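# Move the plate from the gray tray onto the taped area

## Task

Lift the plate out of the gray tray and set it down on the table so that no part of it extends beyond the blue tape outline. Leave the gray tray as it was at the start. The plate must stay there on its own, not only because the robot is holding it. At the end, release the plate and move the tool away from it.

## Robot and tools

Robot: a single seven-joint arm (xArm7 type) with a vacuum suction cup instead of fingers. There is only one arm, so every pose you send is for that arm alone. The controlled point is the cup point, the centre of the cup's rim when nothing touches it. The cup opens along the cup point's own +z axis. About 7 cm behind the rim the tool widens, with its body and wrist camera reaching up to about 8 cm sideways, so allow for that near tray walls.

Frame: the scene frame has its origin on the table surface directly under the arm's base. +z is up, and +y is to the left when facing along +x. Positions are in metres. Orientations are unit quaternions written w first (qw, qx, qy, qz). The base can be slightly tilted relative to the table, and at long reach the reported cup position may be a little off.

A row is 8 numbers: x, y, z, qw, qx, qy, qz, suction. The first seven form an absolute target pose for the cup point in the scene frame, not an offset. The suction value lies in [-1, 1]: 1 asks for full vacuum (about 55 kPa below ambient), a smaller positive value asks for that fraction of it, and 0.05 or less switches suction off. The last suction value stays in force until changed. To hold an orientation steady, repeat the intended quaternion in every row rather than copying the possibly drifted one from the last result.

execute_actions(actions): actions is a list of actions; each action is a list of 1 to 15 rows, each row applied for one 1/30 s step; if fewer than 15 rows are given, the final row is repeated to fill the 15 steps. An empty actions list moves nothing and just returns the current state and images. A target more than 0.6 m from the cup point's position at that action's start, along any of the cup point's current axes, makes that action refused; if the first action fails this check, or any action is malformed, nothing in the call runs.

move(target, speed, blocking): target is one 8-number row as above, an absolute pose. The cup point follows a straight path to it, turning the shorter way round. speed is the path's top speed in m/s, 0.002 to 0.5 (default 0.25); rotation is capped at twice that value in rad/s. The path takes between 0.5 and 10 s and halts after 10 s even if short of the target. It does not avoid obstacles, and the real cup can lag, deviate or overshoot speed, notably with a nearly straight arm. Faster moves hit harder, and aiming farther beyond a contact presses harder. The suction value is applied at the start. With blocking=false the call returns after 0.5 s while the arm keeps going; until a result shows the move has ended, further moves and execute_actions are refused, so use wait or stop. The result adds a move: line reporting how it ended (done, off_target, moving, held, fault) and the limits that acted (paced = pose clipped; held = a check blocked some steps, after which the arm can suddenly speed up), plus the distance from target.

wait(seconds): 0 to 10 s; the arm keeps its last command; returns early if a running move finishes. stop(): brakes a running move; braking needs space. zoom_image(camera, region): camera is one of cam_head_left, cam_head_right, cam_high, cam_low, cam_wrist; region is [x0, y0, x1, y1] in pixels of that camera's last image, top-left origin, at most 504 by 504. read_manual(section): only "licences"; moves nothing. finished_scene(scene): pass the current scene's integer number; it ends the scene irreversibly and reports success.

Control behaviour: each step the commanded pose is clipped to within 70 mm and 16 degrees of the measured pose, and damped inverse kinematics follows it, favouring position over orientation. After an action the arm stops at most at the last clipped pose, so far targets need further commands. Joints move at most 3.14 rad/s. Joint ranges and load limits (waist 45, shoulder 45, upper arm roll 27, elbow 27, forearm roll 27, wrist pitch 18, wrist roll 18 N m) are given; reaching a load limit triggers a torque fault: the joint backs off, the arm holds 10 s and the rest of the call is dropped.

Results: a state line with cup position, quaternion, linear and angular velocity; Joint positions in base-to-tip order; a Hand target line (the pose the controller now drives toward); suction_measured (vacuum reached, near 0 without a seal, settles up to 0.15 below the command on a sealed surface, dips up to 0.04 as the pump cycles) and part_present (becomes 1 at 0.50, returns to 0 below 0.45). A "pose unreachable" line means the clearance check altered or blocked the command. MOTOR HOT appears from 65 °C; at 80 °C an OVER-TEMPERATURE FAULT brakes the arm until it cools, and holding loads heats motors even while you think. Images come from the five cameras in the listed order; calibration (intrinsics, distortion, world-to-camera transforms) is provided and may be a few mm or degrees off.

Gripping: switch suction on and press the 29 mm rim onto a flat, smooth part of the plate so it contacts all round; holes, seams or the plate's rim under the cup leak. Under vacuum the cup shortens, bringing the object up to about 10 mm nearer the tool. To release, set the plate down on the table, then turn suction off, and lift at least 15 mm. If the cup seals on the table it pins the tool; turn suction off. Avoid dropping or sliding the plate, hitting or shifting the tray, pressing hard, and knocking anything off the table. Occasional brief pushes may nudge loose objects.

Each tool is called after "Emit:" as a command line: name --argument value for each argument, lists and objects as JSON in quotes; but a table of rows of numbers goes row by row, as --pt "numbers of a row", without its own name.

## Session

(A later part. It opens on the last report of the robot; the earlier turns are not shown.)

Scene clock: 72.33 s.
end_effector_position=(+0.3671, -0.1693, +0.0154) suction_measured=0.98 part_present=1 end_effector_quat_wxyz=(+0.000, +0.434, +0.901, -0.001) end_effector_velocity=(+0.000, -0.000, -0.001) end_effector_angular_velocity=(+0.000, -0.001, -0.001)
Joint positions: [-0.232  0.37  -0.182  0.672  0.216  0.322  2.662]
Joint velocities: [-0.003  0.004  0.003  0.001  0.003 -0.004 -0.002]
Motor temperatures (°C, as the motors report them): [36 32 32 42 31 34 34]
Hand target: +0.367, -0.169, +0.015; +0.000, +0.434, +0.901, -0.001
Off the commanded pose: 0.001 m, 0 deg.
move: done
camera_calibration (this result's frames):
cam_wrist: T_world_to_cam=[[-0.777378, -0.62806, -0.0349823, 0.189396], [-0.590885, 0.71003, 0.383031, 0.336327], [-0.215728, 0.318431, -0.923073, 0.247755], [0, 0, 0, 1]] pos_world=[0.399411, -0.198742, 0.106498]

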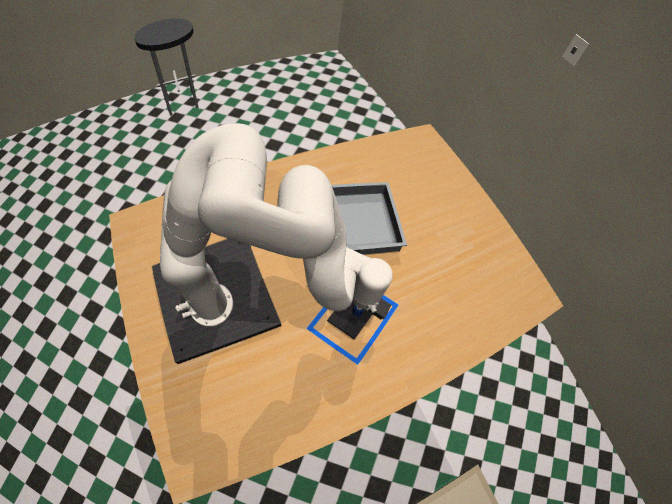

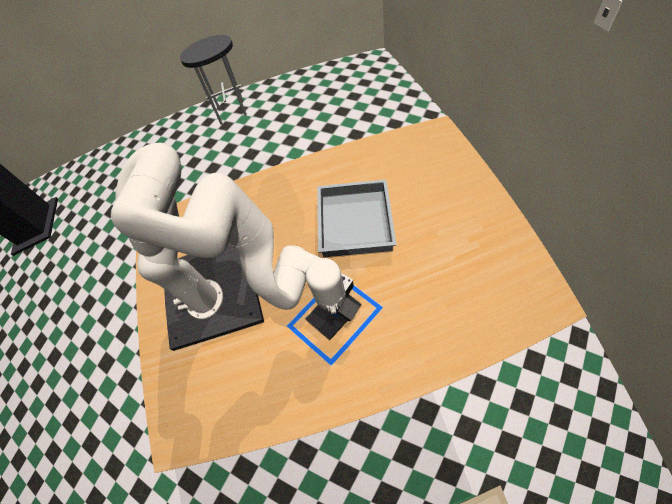

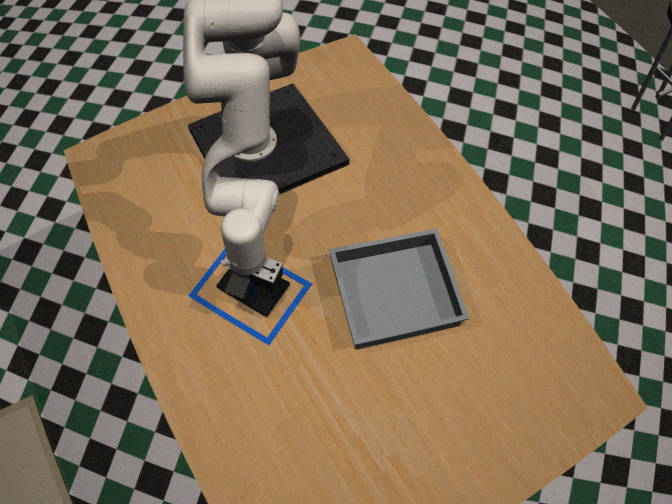

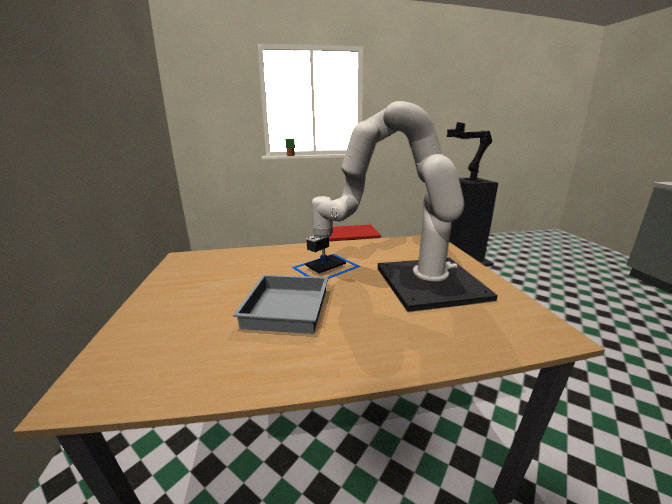

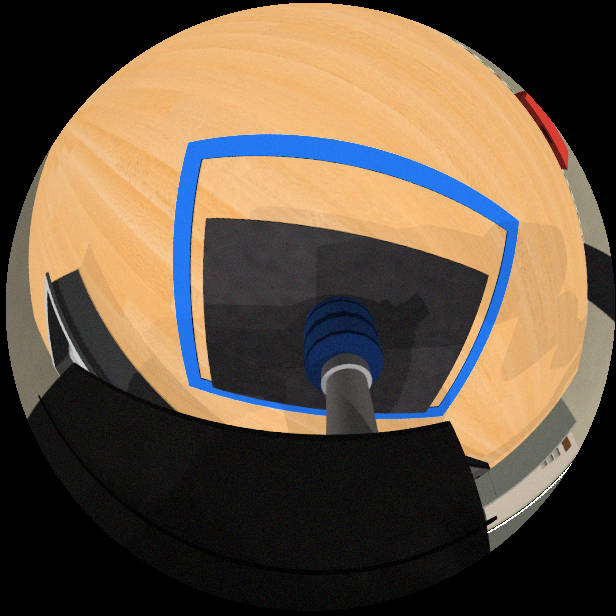

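Emit:
move --target '[0.372,-0.176,0.014,0,0.4344,0.9007,0,1]' --speed 0.03

Emit:
move --target '[0.372,-0.176,0.004,0,0.4344,0.9007,0,1]' --speed 0.01

Emit:
zoom_image --camera "cam_low" --region '[270, 220, 390, 290]'

Scene clock: 78.83 s.
end_effector_position=(+0.3719, -0.1760, +0.0140) suction_measured=0.98 part_present=1 end_effector_quat_wxyz=(-0.000, +0.434, +0.901, -0.000) end_effector_velocity=(+0.000, -0.000, -0.000) end_effector_angular_velocity=(+0.001, +0.000, +0.000)
Joint positions: [-0.246  0.389 -0.179  0.7    0.22   0.332  2.649]
Joint velocities: [-0.001  0.001  0.001  0.002  0.     0.001 -0.001]
Motor temperatures (°C, as the motors report them): [36 32 32 41 31 34 34]
Hand target: +0.372, -0.176, +0.014; +0.000, +0.434, +0.901, -0.000
Off the commanded pose: 0.000 m, 0 deg.
move: done
camera_calibration (this result's frames):
cam_wrist: T_world_to_cam=[[-0.777289, -0.628139, -0.0355352, 0.188907], [-0.590897, 0.709479, 0.384032, 0.344332], [-0.216014, 0.319502, -0.922636, 0.249897], [0, 0, 0, 1]] pos_world=[0.404281, -0.205479, 0.105042]

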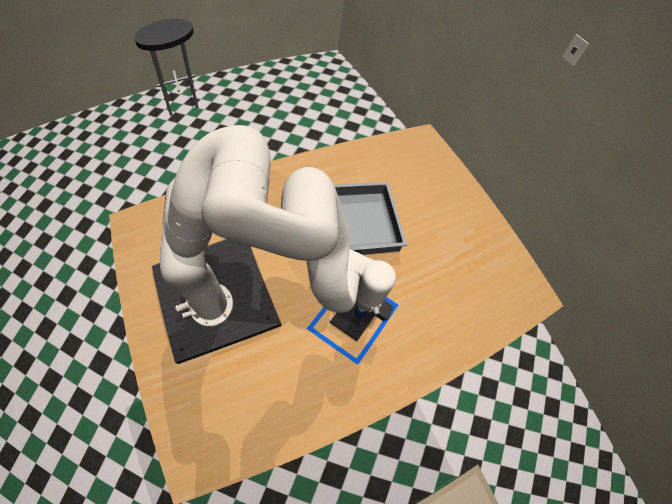

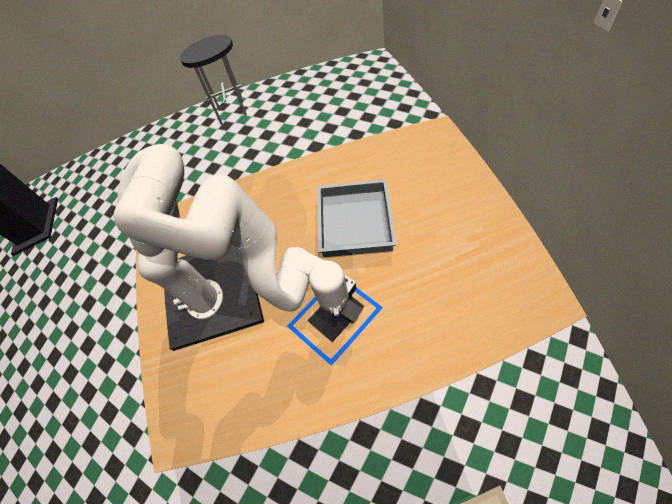

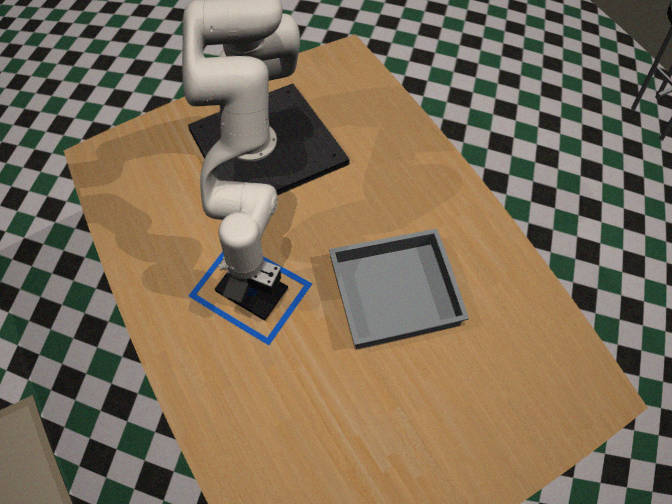

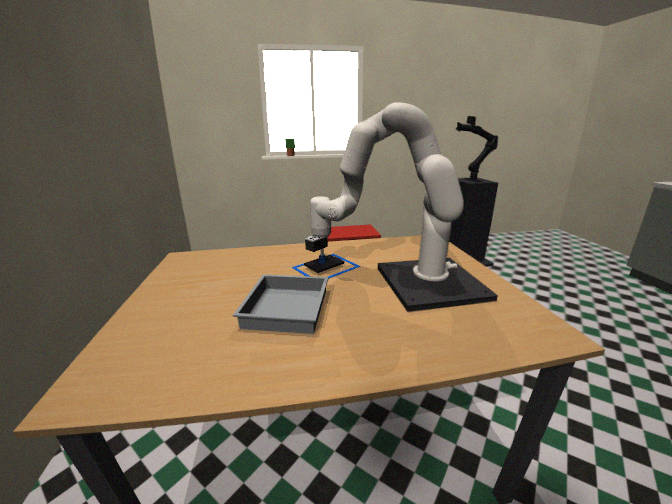

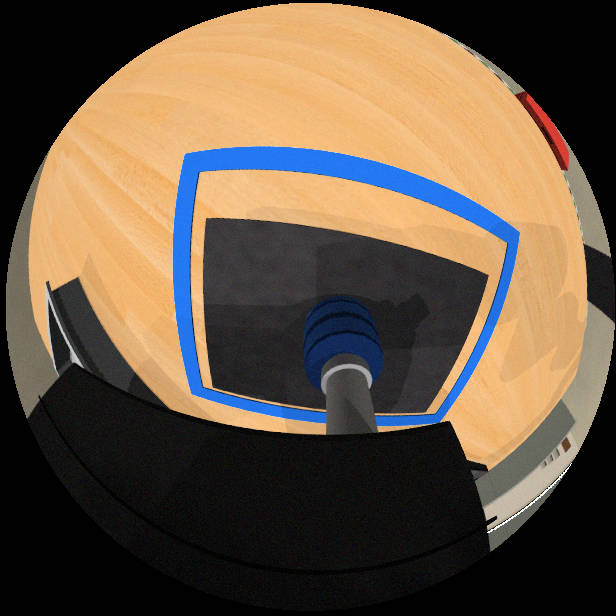

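Scene clock: 80.07 s.
end_effector_position=(+0.3720, -0.1760, +0.0041) suction_measured=0.98 part_present=1 end_effector_quat_wxyz=(-0.000, +0.434, +0.901, -0.000) end_effector_velocity=(+0.001, -0.000, +0.000) end_effector_angular_velocity=(-0.001, -0.003, +0.001)
Joint positions: [-0.258  0.422 -0.164  0.706  0.235  0.306  2.637]
Joint velocities: [-0.001  0.001  0.001  0.001  0.001 -0.003 -0.002]
Motor temperatures (°C, as the motors report them): [36 32 32 41 31 34 34]
Hand target: +0.372, -0.176, +0.004; +0.000, +0.434, +0.901, -0.000
Off the commanded pose: 0.000 m, 0 deg.
move: done
camera_calibration (this result's frames):
cam_wrist: T_world_to_cam=[[-0.777312, -0.628118, -0.0354086, 0.188546], [-0.590841, 0.709533, 0.384019, 0.348209], [-0.216085, 0.319423, -0.922646, 0.24075], [0, 0, 0, 1]] pos_world=[0.404317, -0.205538, 0.0950845]

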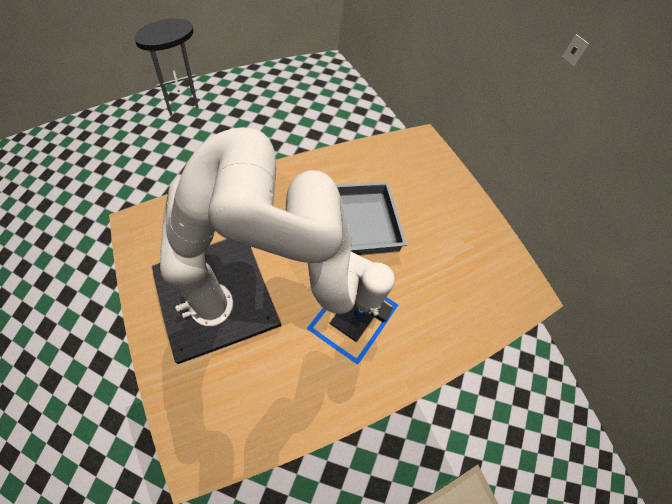

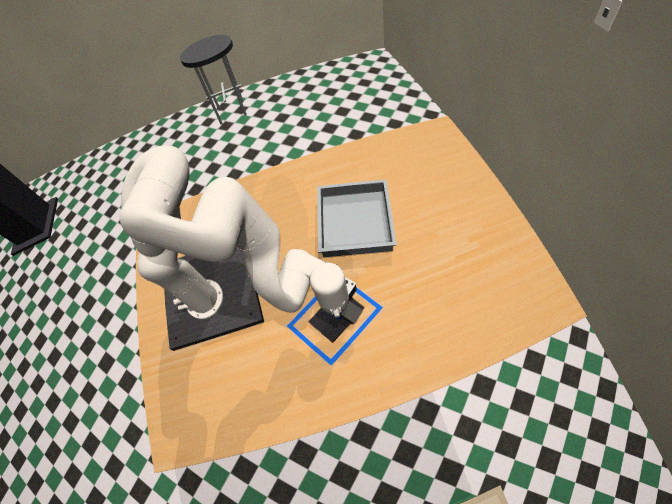

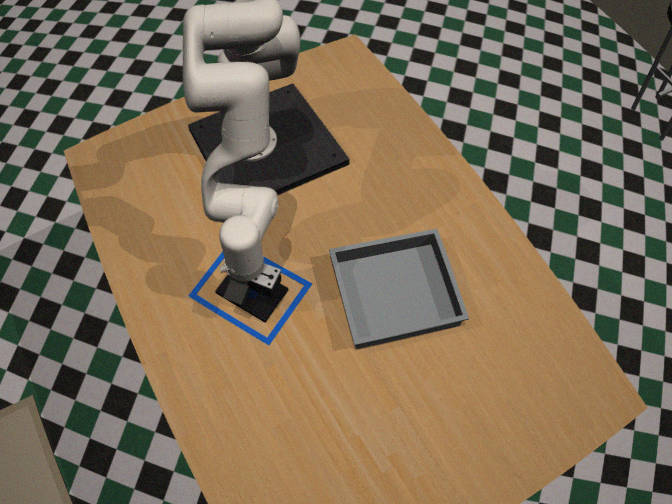

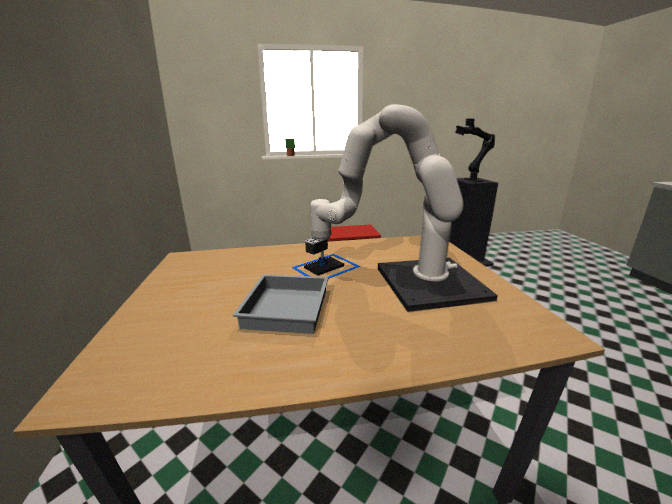

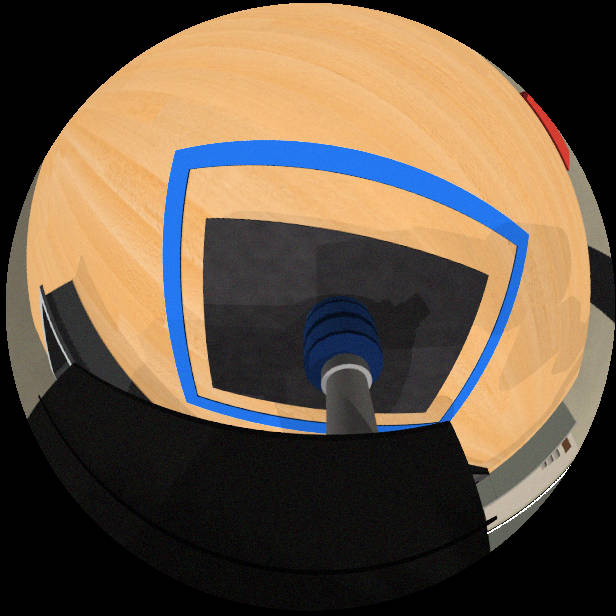

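Region (270, 220, 390, 290) of cam_low's 672x504 image, scaled by 4.200, with more detail than that image has; it fills the top 294 rows of this view, and the rest is white.

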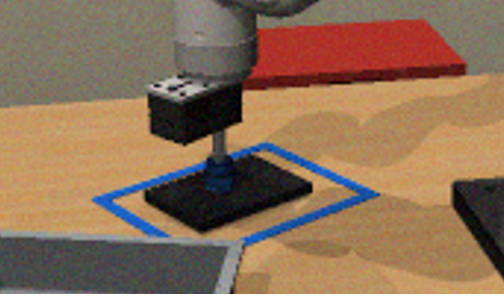

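Emit:
move --target '[0.372,-0.176,-0.003,0,0.4344,0.9007,0,1]' --speed 0.01

Scene clock: 82.73 s.
end_effector_position=(+0.3744, -0.1771, -0.0003) suction_measured=0.98 part_present=1 end_effector_quat_wxyz=(+0.004, +0.435, +0.901, +0.000) end_effector_velocity=(-0.001, +0.001, -0.002) end_effector_angular_velocity=(+0.001, +0.003, +0.000)
Joint positions: [-0.266  0.439 -0.154  0.713  0.245  0.288  2.629]
Joint velocities: [ 0.     0.005  0.001 -0.     0.002 -0.002 -0.   ]
Motor temperatures (°C, as the motors report them): [36 32 32 41 31 34 34]
Hand target: +0.372, -0.176, -0.003; -0.000, +0.434, +0.901, -0.000
Off the commanded pose: 0.004 m, 0 deg.
move: off_target
camera_calibration (this result's frames):
cam_wrist: T_world_to_cam=[[-0.777322, -0.627874, -0.0393055, 0.189621], [-0.593213, 0.710743, 0.378079, 0.35319], [-0.20945, 0.317205, -0.924939, 0.234681], [0, 0, 0, 1]] pos_world=[0.406067, -0.206411, 0.090985]

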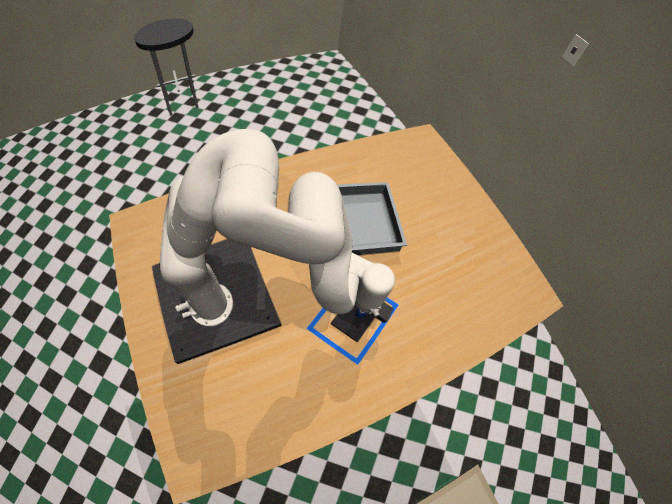

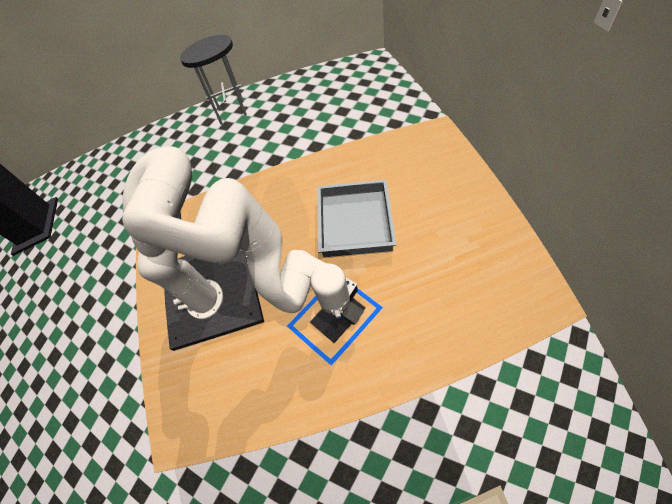

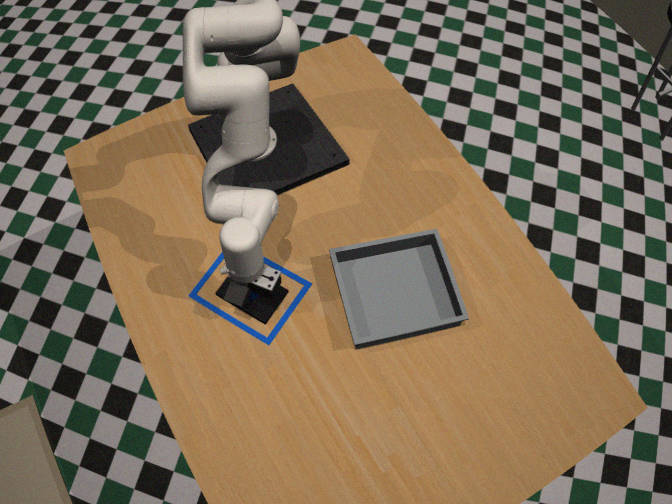

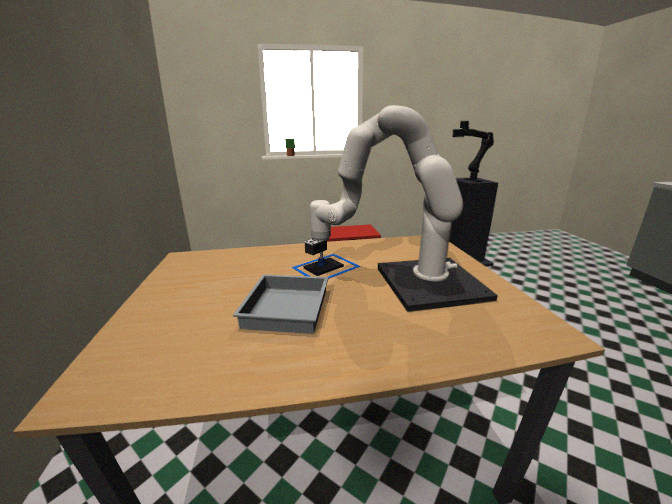

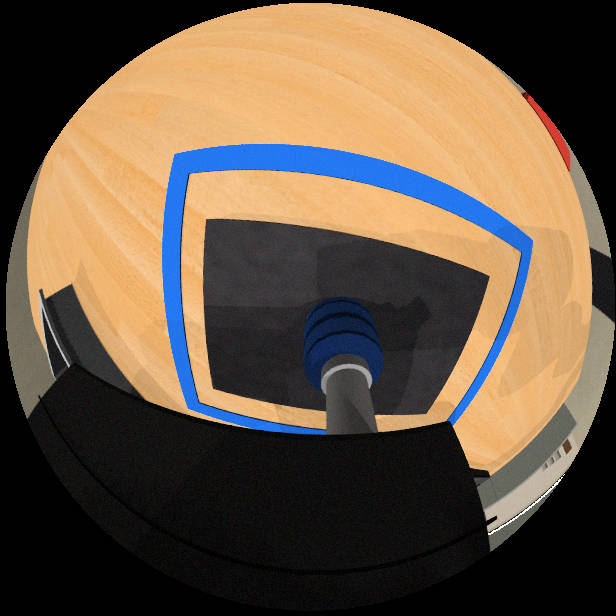

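Touching. Release.

Emit:
execute_actions --actions '[[[0.374,-0.177,0.001,0,0.4344,0.9007,0,-1]],[[0.374,-0.177,0.003,0,0.4344,0.9007,0,-1]]]'

Emit:
move --target '[0.374,-0.177,0.04,0,0.4344,0.9007,0,-1]' --speed 0.05

Emit:
move --target '[0.36,-0.05,0.25,0,0.2,0.98,0,-1]' --speed 0.3

Scene clock: 87.67 s.
end_effector_position=(+0.3723, -0.1761, +0.0017) suction_measured=0.01 part_present=0 end_effector_quat_wxyz=(-0.003, +0.434, +0.901, -0.000) end_effector_velocity=(+0.007, -0.003, +0.006) end_effector_angular_velocity=(-0.008, -0.018, -0.002)
Joint positions: [-0.26   0.431 -0.162  0.713  0.236  0.309  2.636]
Joint velocities: [-0.    -0.008 -0.001  0.008 -0.    -0.004  0.002]
Motor temperatures (°C, as the motors report them): [36 31 32 40 31 34 34]
Hand target: +0.374, -0.177, +0.003; -0.000, +0.434, +0.901, +0.000
Off the commanded pose: 0.002 m, 0 deg.
camera_calibration (this result's frames):
cam_wrist: T_world_to_cam=[[-0.777278, -0.62827, -0.0334116, 0.188648], [-0.589336, 0.708461, 0.388285, 0.348553], [-0.220277, 0.321496, -0.920933, 0.240596], [0, 0, 0, 1]] pos_world=[0.405045, -0.205765, 0.0925382]

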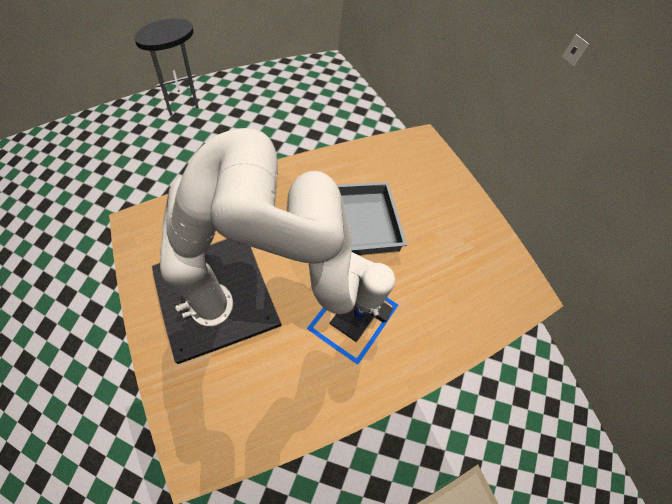

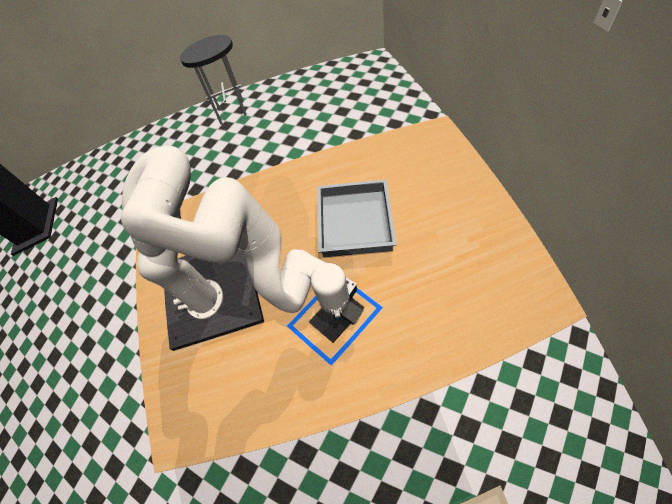

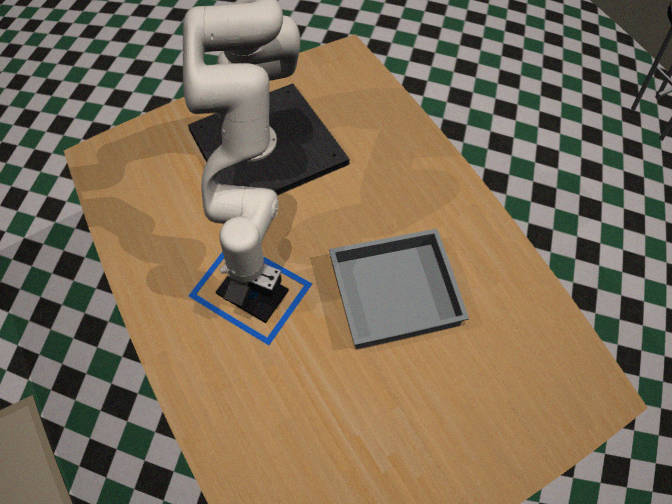

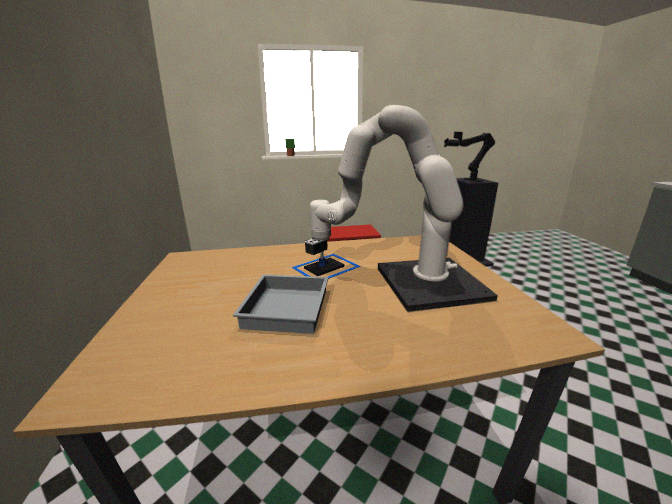

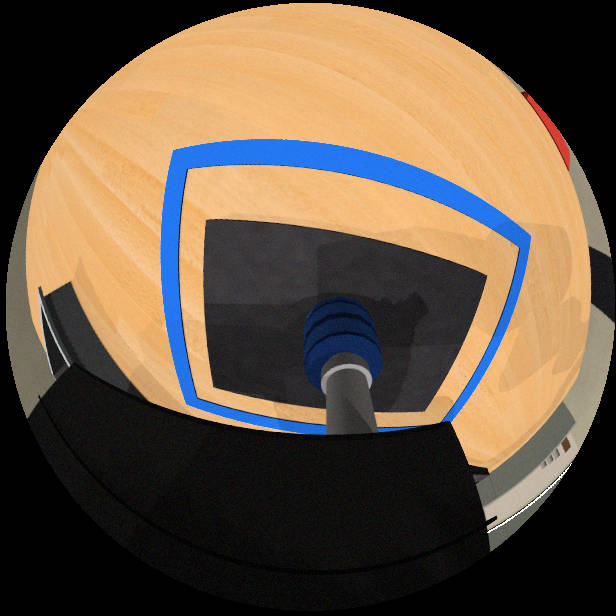

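Scene clock: 88.77 s.
end_effector_position=(+0.3739, -0.1768, +0.0397) suction_measured=0.01 part_present=0 end_effector_quat_wxyz=(-0.000, +0.434, +0.901, +0.000) end_effector_velocity=(-0.001, +0.000, -0.000) end_effector_angular_velocity=(+0.001, +0.003, +0.000)
Joint positions: [-0.223  0.313 -0.212  0.697  0.175  0.405  2.682]
Joint velocities: [ 0.001 -0.001 -0.001 -0.    -0.002  0.003  0.001]
Motor temperatures (°C, as the motors report them): [36 31 32 40 31 34 34]
Hand target: +0.374, -0.177, +0.040; -0.000, +0.434, +0.901, +0.000
Off the commanded pose: 0.000 m, 0 deg.
move: done
camera_calibration (this result's frames):
cam_wrist: T_world_to_cam=[[-0.777323, -0.628078, -0.0358767, 0.190852], [-0.590804, 0.709219, 0.384654, 0.336116], [-0.216148, 0.320196, -0.922363, 0.274478], [0, 0, 0, 1]] pos_world=[0.406261, -0.206397, 0.130728]

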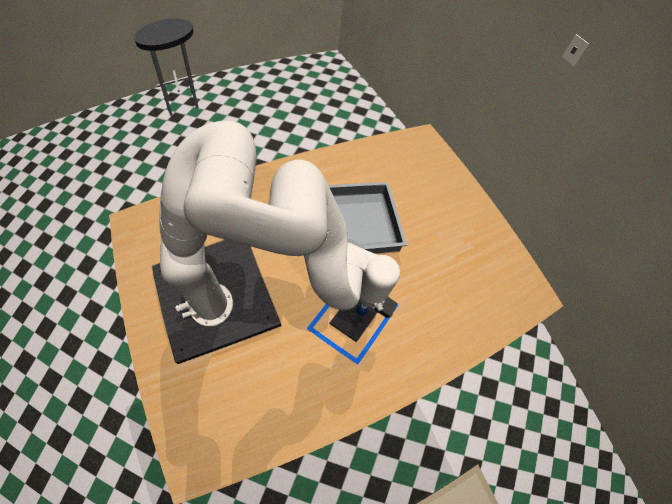

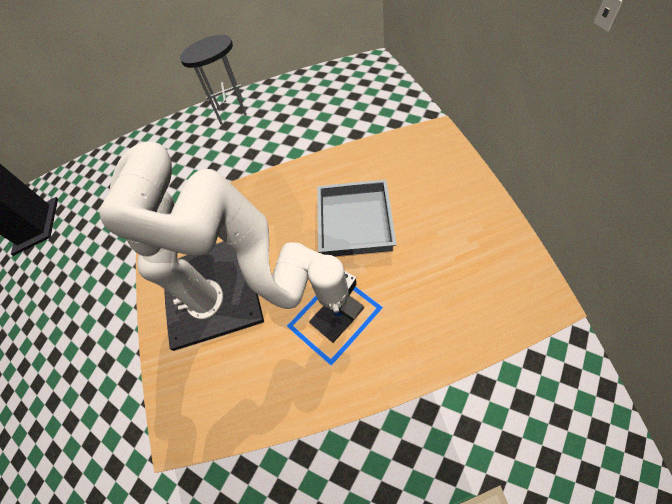

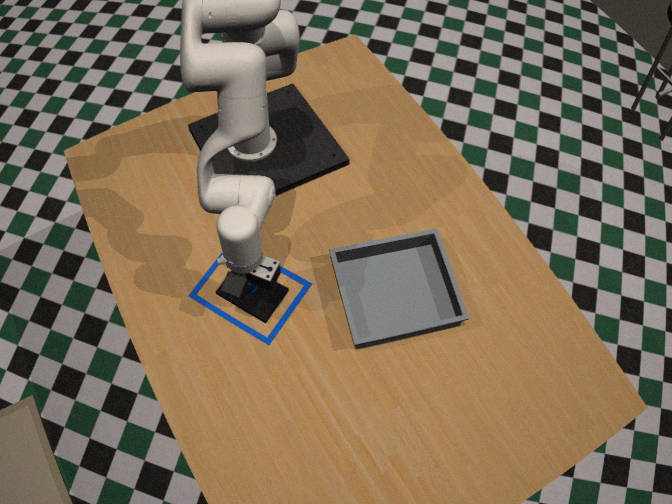

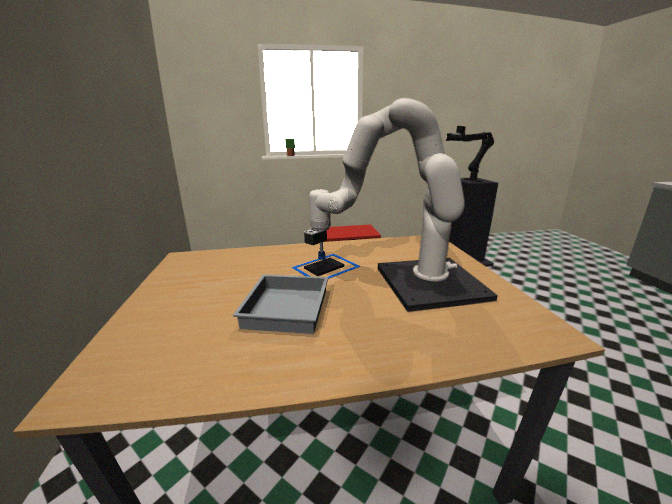

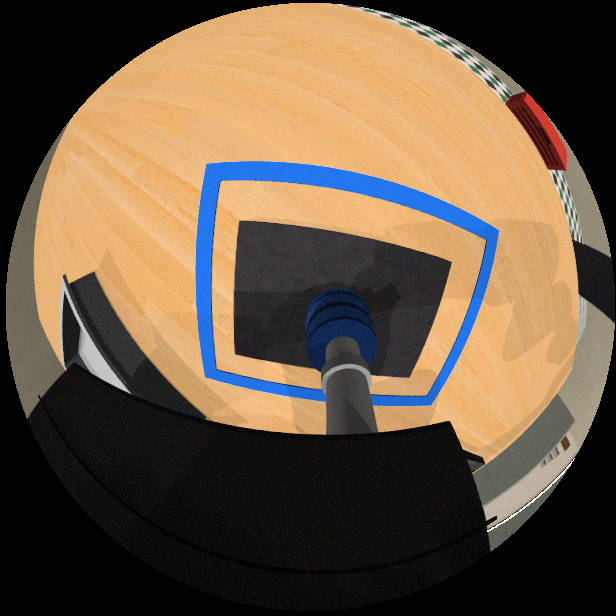

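Scene clock: 90.13 s.
end_effector_position=(+0.3603, -0.0497, +0.2490) suction_measured=0.01 part_present=0 end_effector_quat_wxyz=(-0.001, +0.200, +0.980, +0.001) end_effector_velocity=(+0.001, +0.001, +0.003) end_effector_angular_velocity=(-0.001, -0.006, +0.004)
Joint positions: [-0.05  -0.323 -0.102  0.714 -0.028  1.045  2.64 ]
Joint velocities: [ 0.002 -0.004  0.002  0.005  0.     0.003  0.   ]
Motor temperatures (°C, as the motors report them): [36 31 32 40 31 34 34]
Hand target: +0.361, -0.049, +0.250; -0.000, +0.199, +0.980, +0.001
Off the commanded pose: 0.001 m, 0 deg.
move: done
camera_calibration (this result's frames):
cam_wrist: T_world_to_cam=[[-0.384331, -0.922421, -0.0377952, 0.111879], [-0.856945, 0.341223, 0.38628, 0.23465], [-0.343416, 0.180848, -0.921607, 0.462625], [0, 0, 0, 1]] pos_world=[0.402954, -0.0605331, 0.339946]

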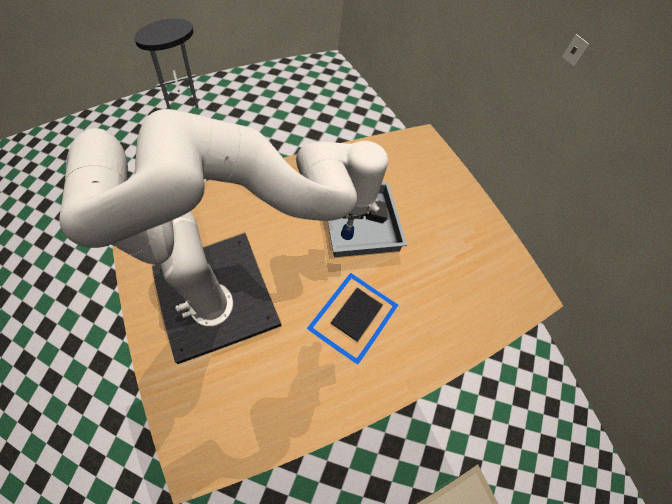

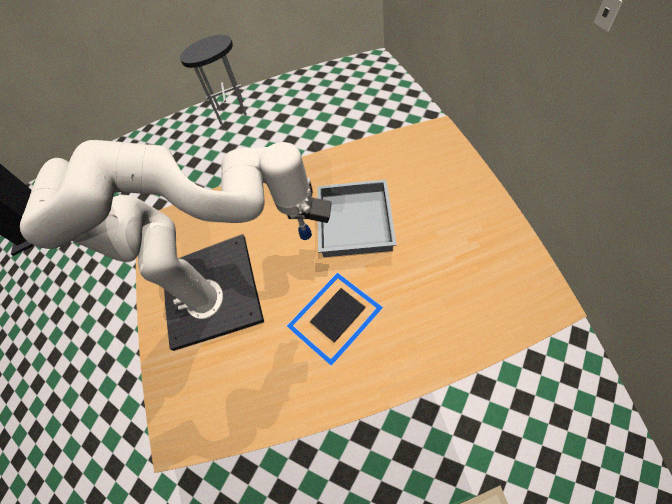

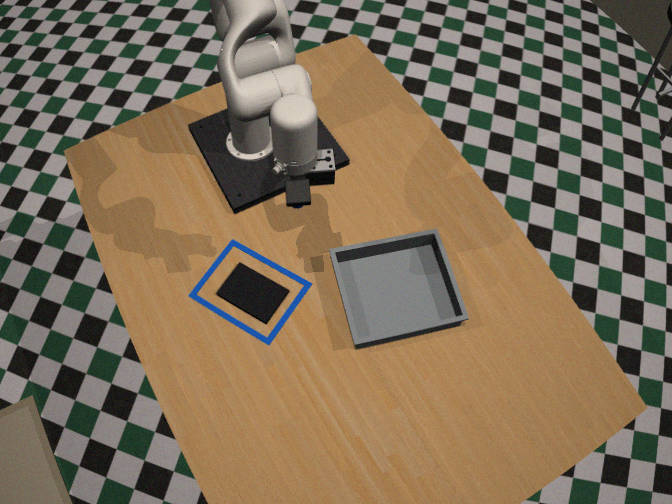

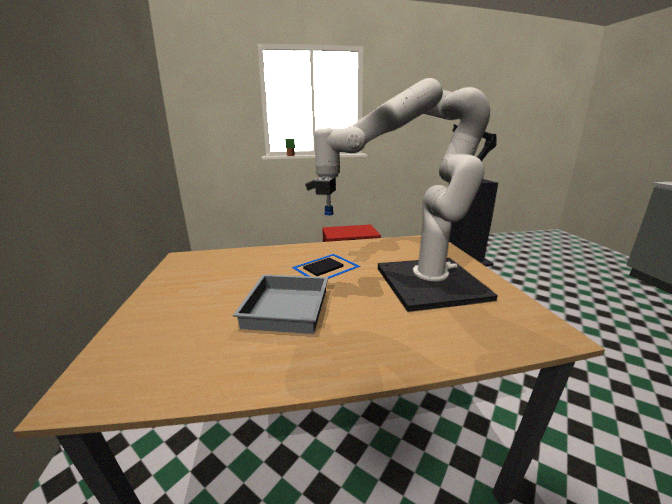

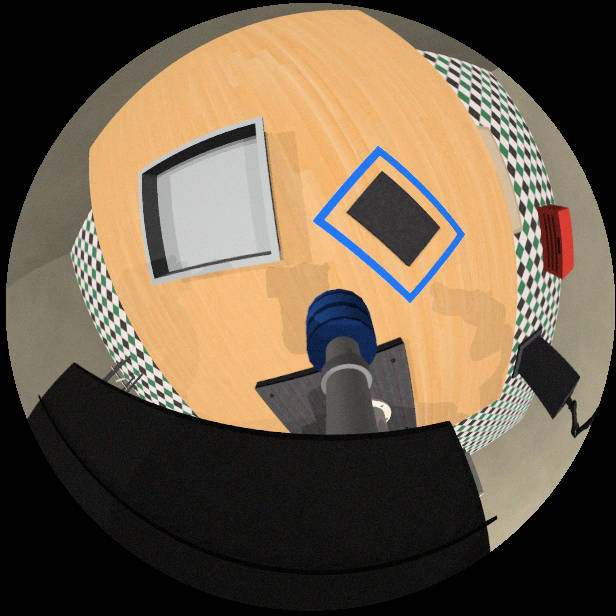

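Emit:
finished_scene --scene 1

The scene is finished: the task was done.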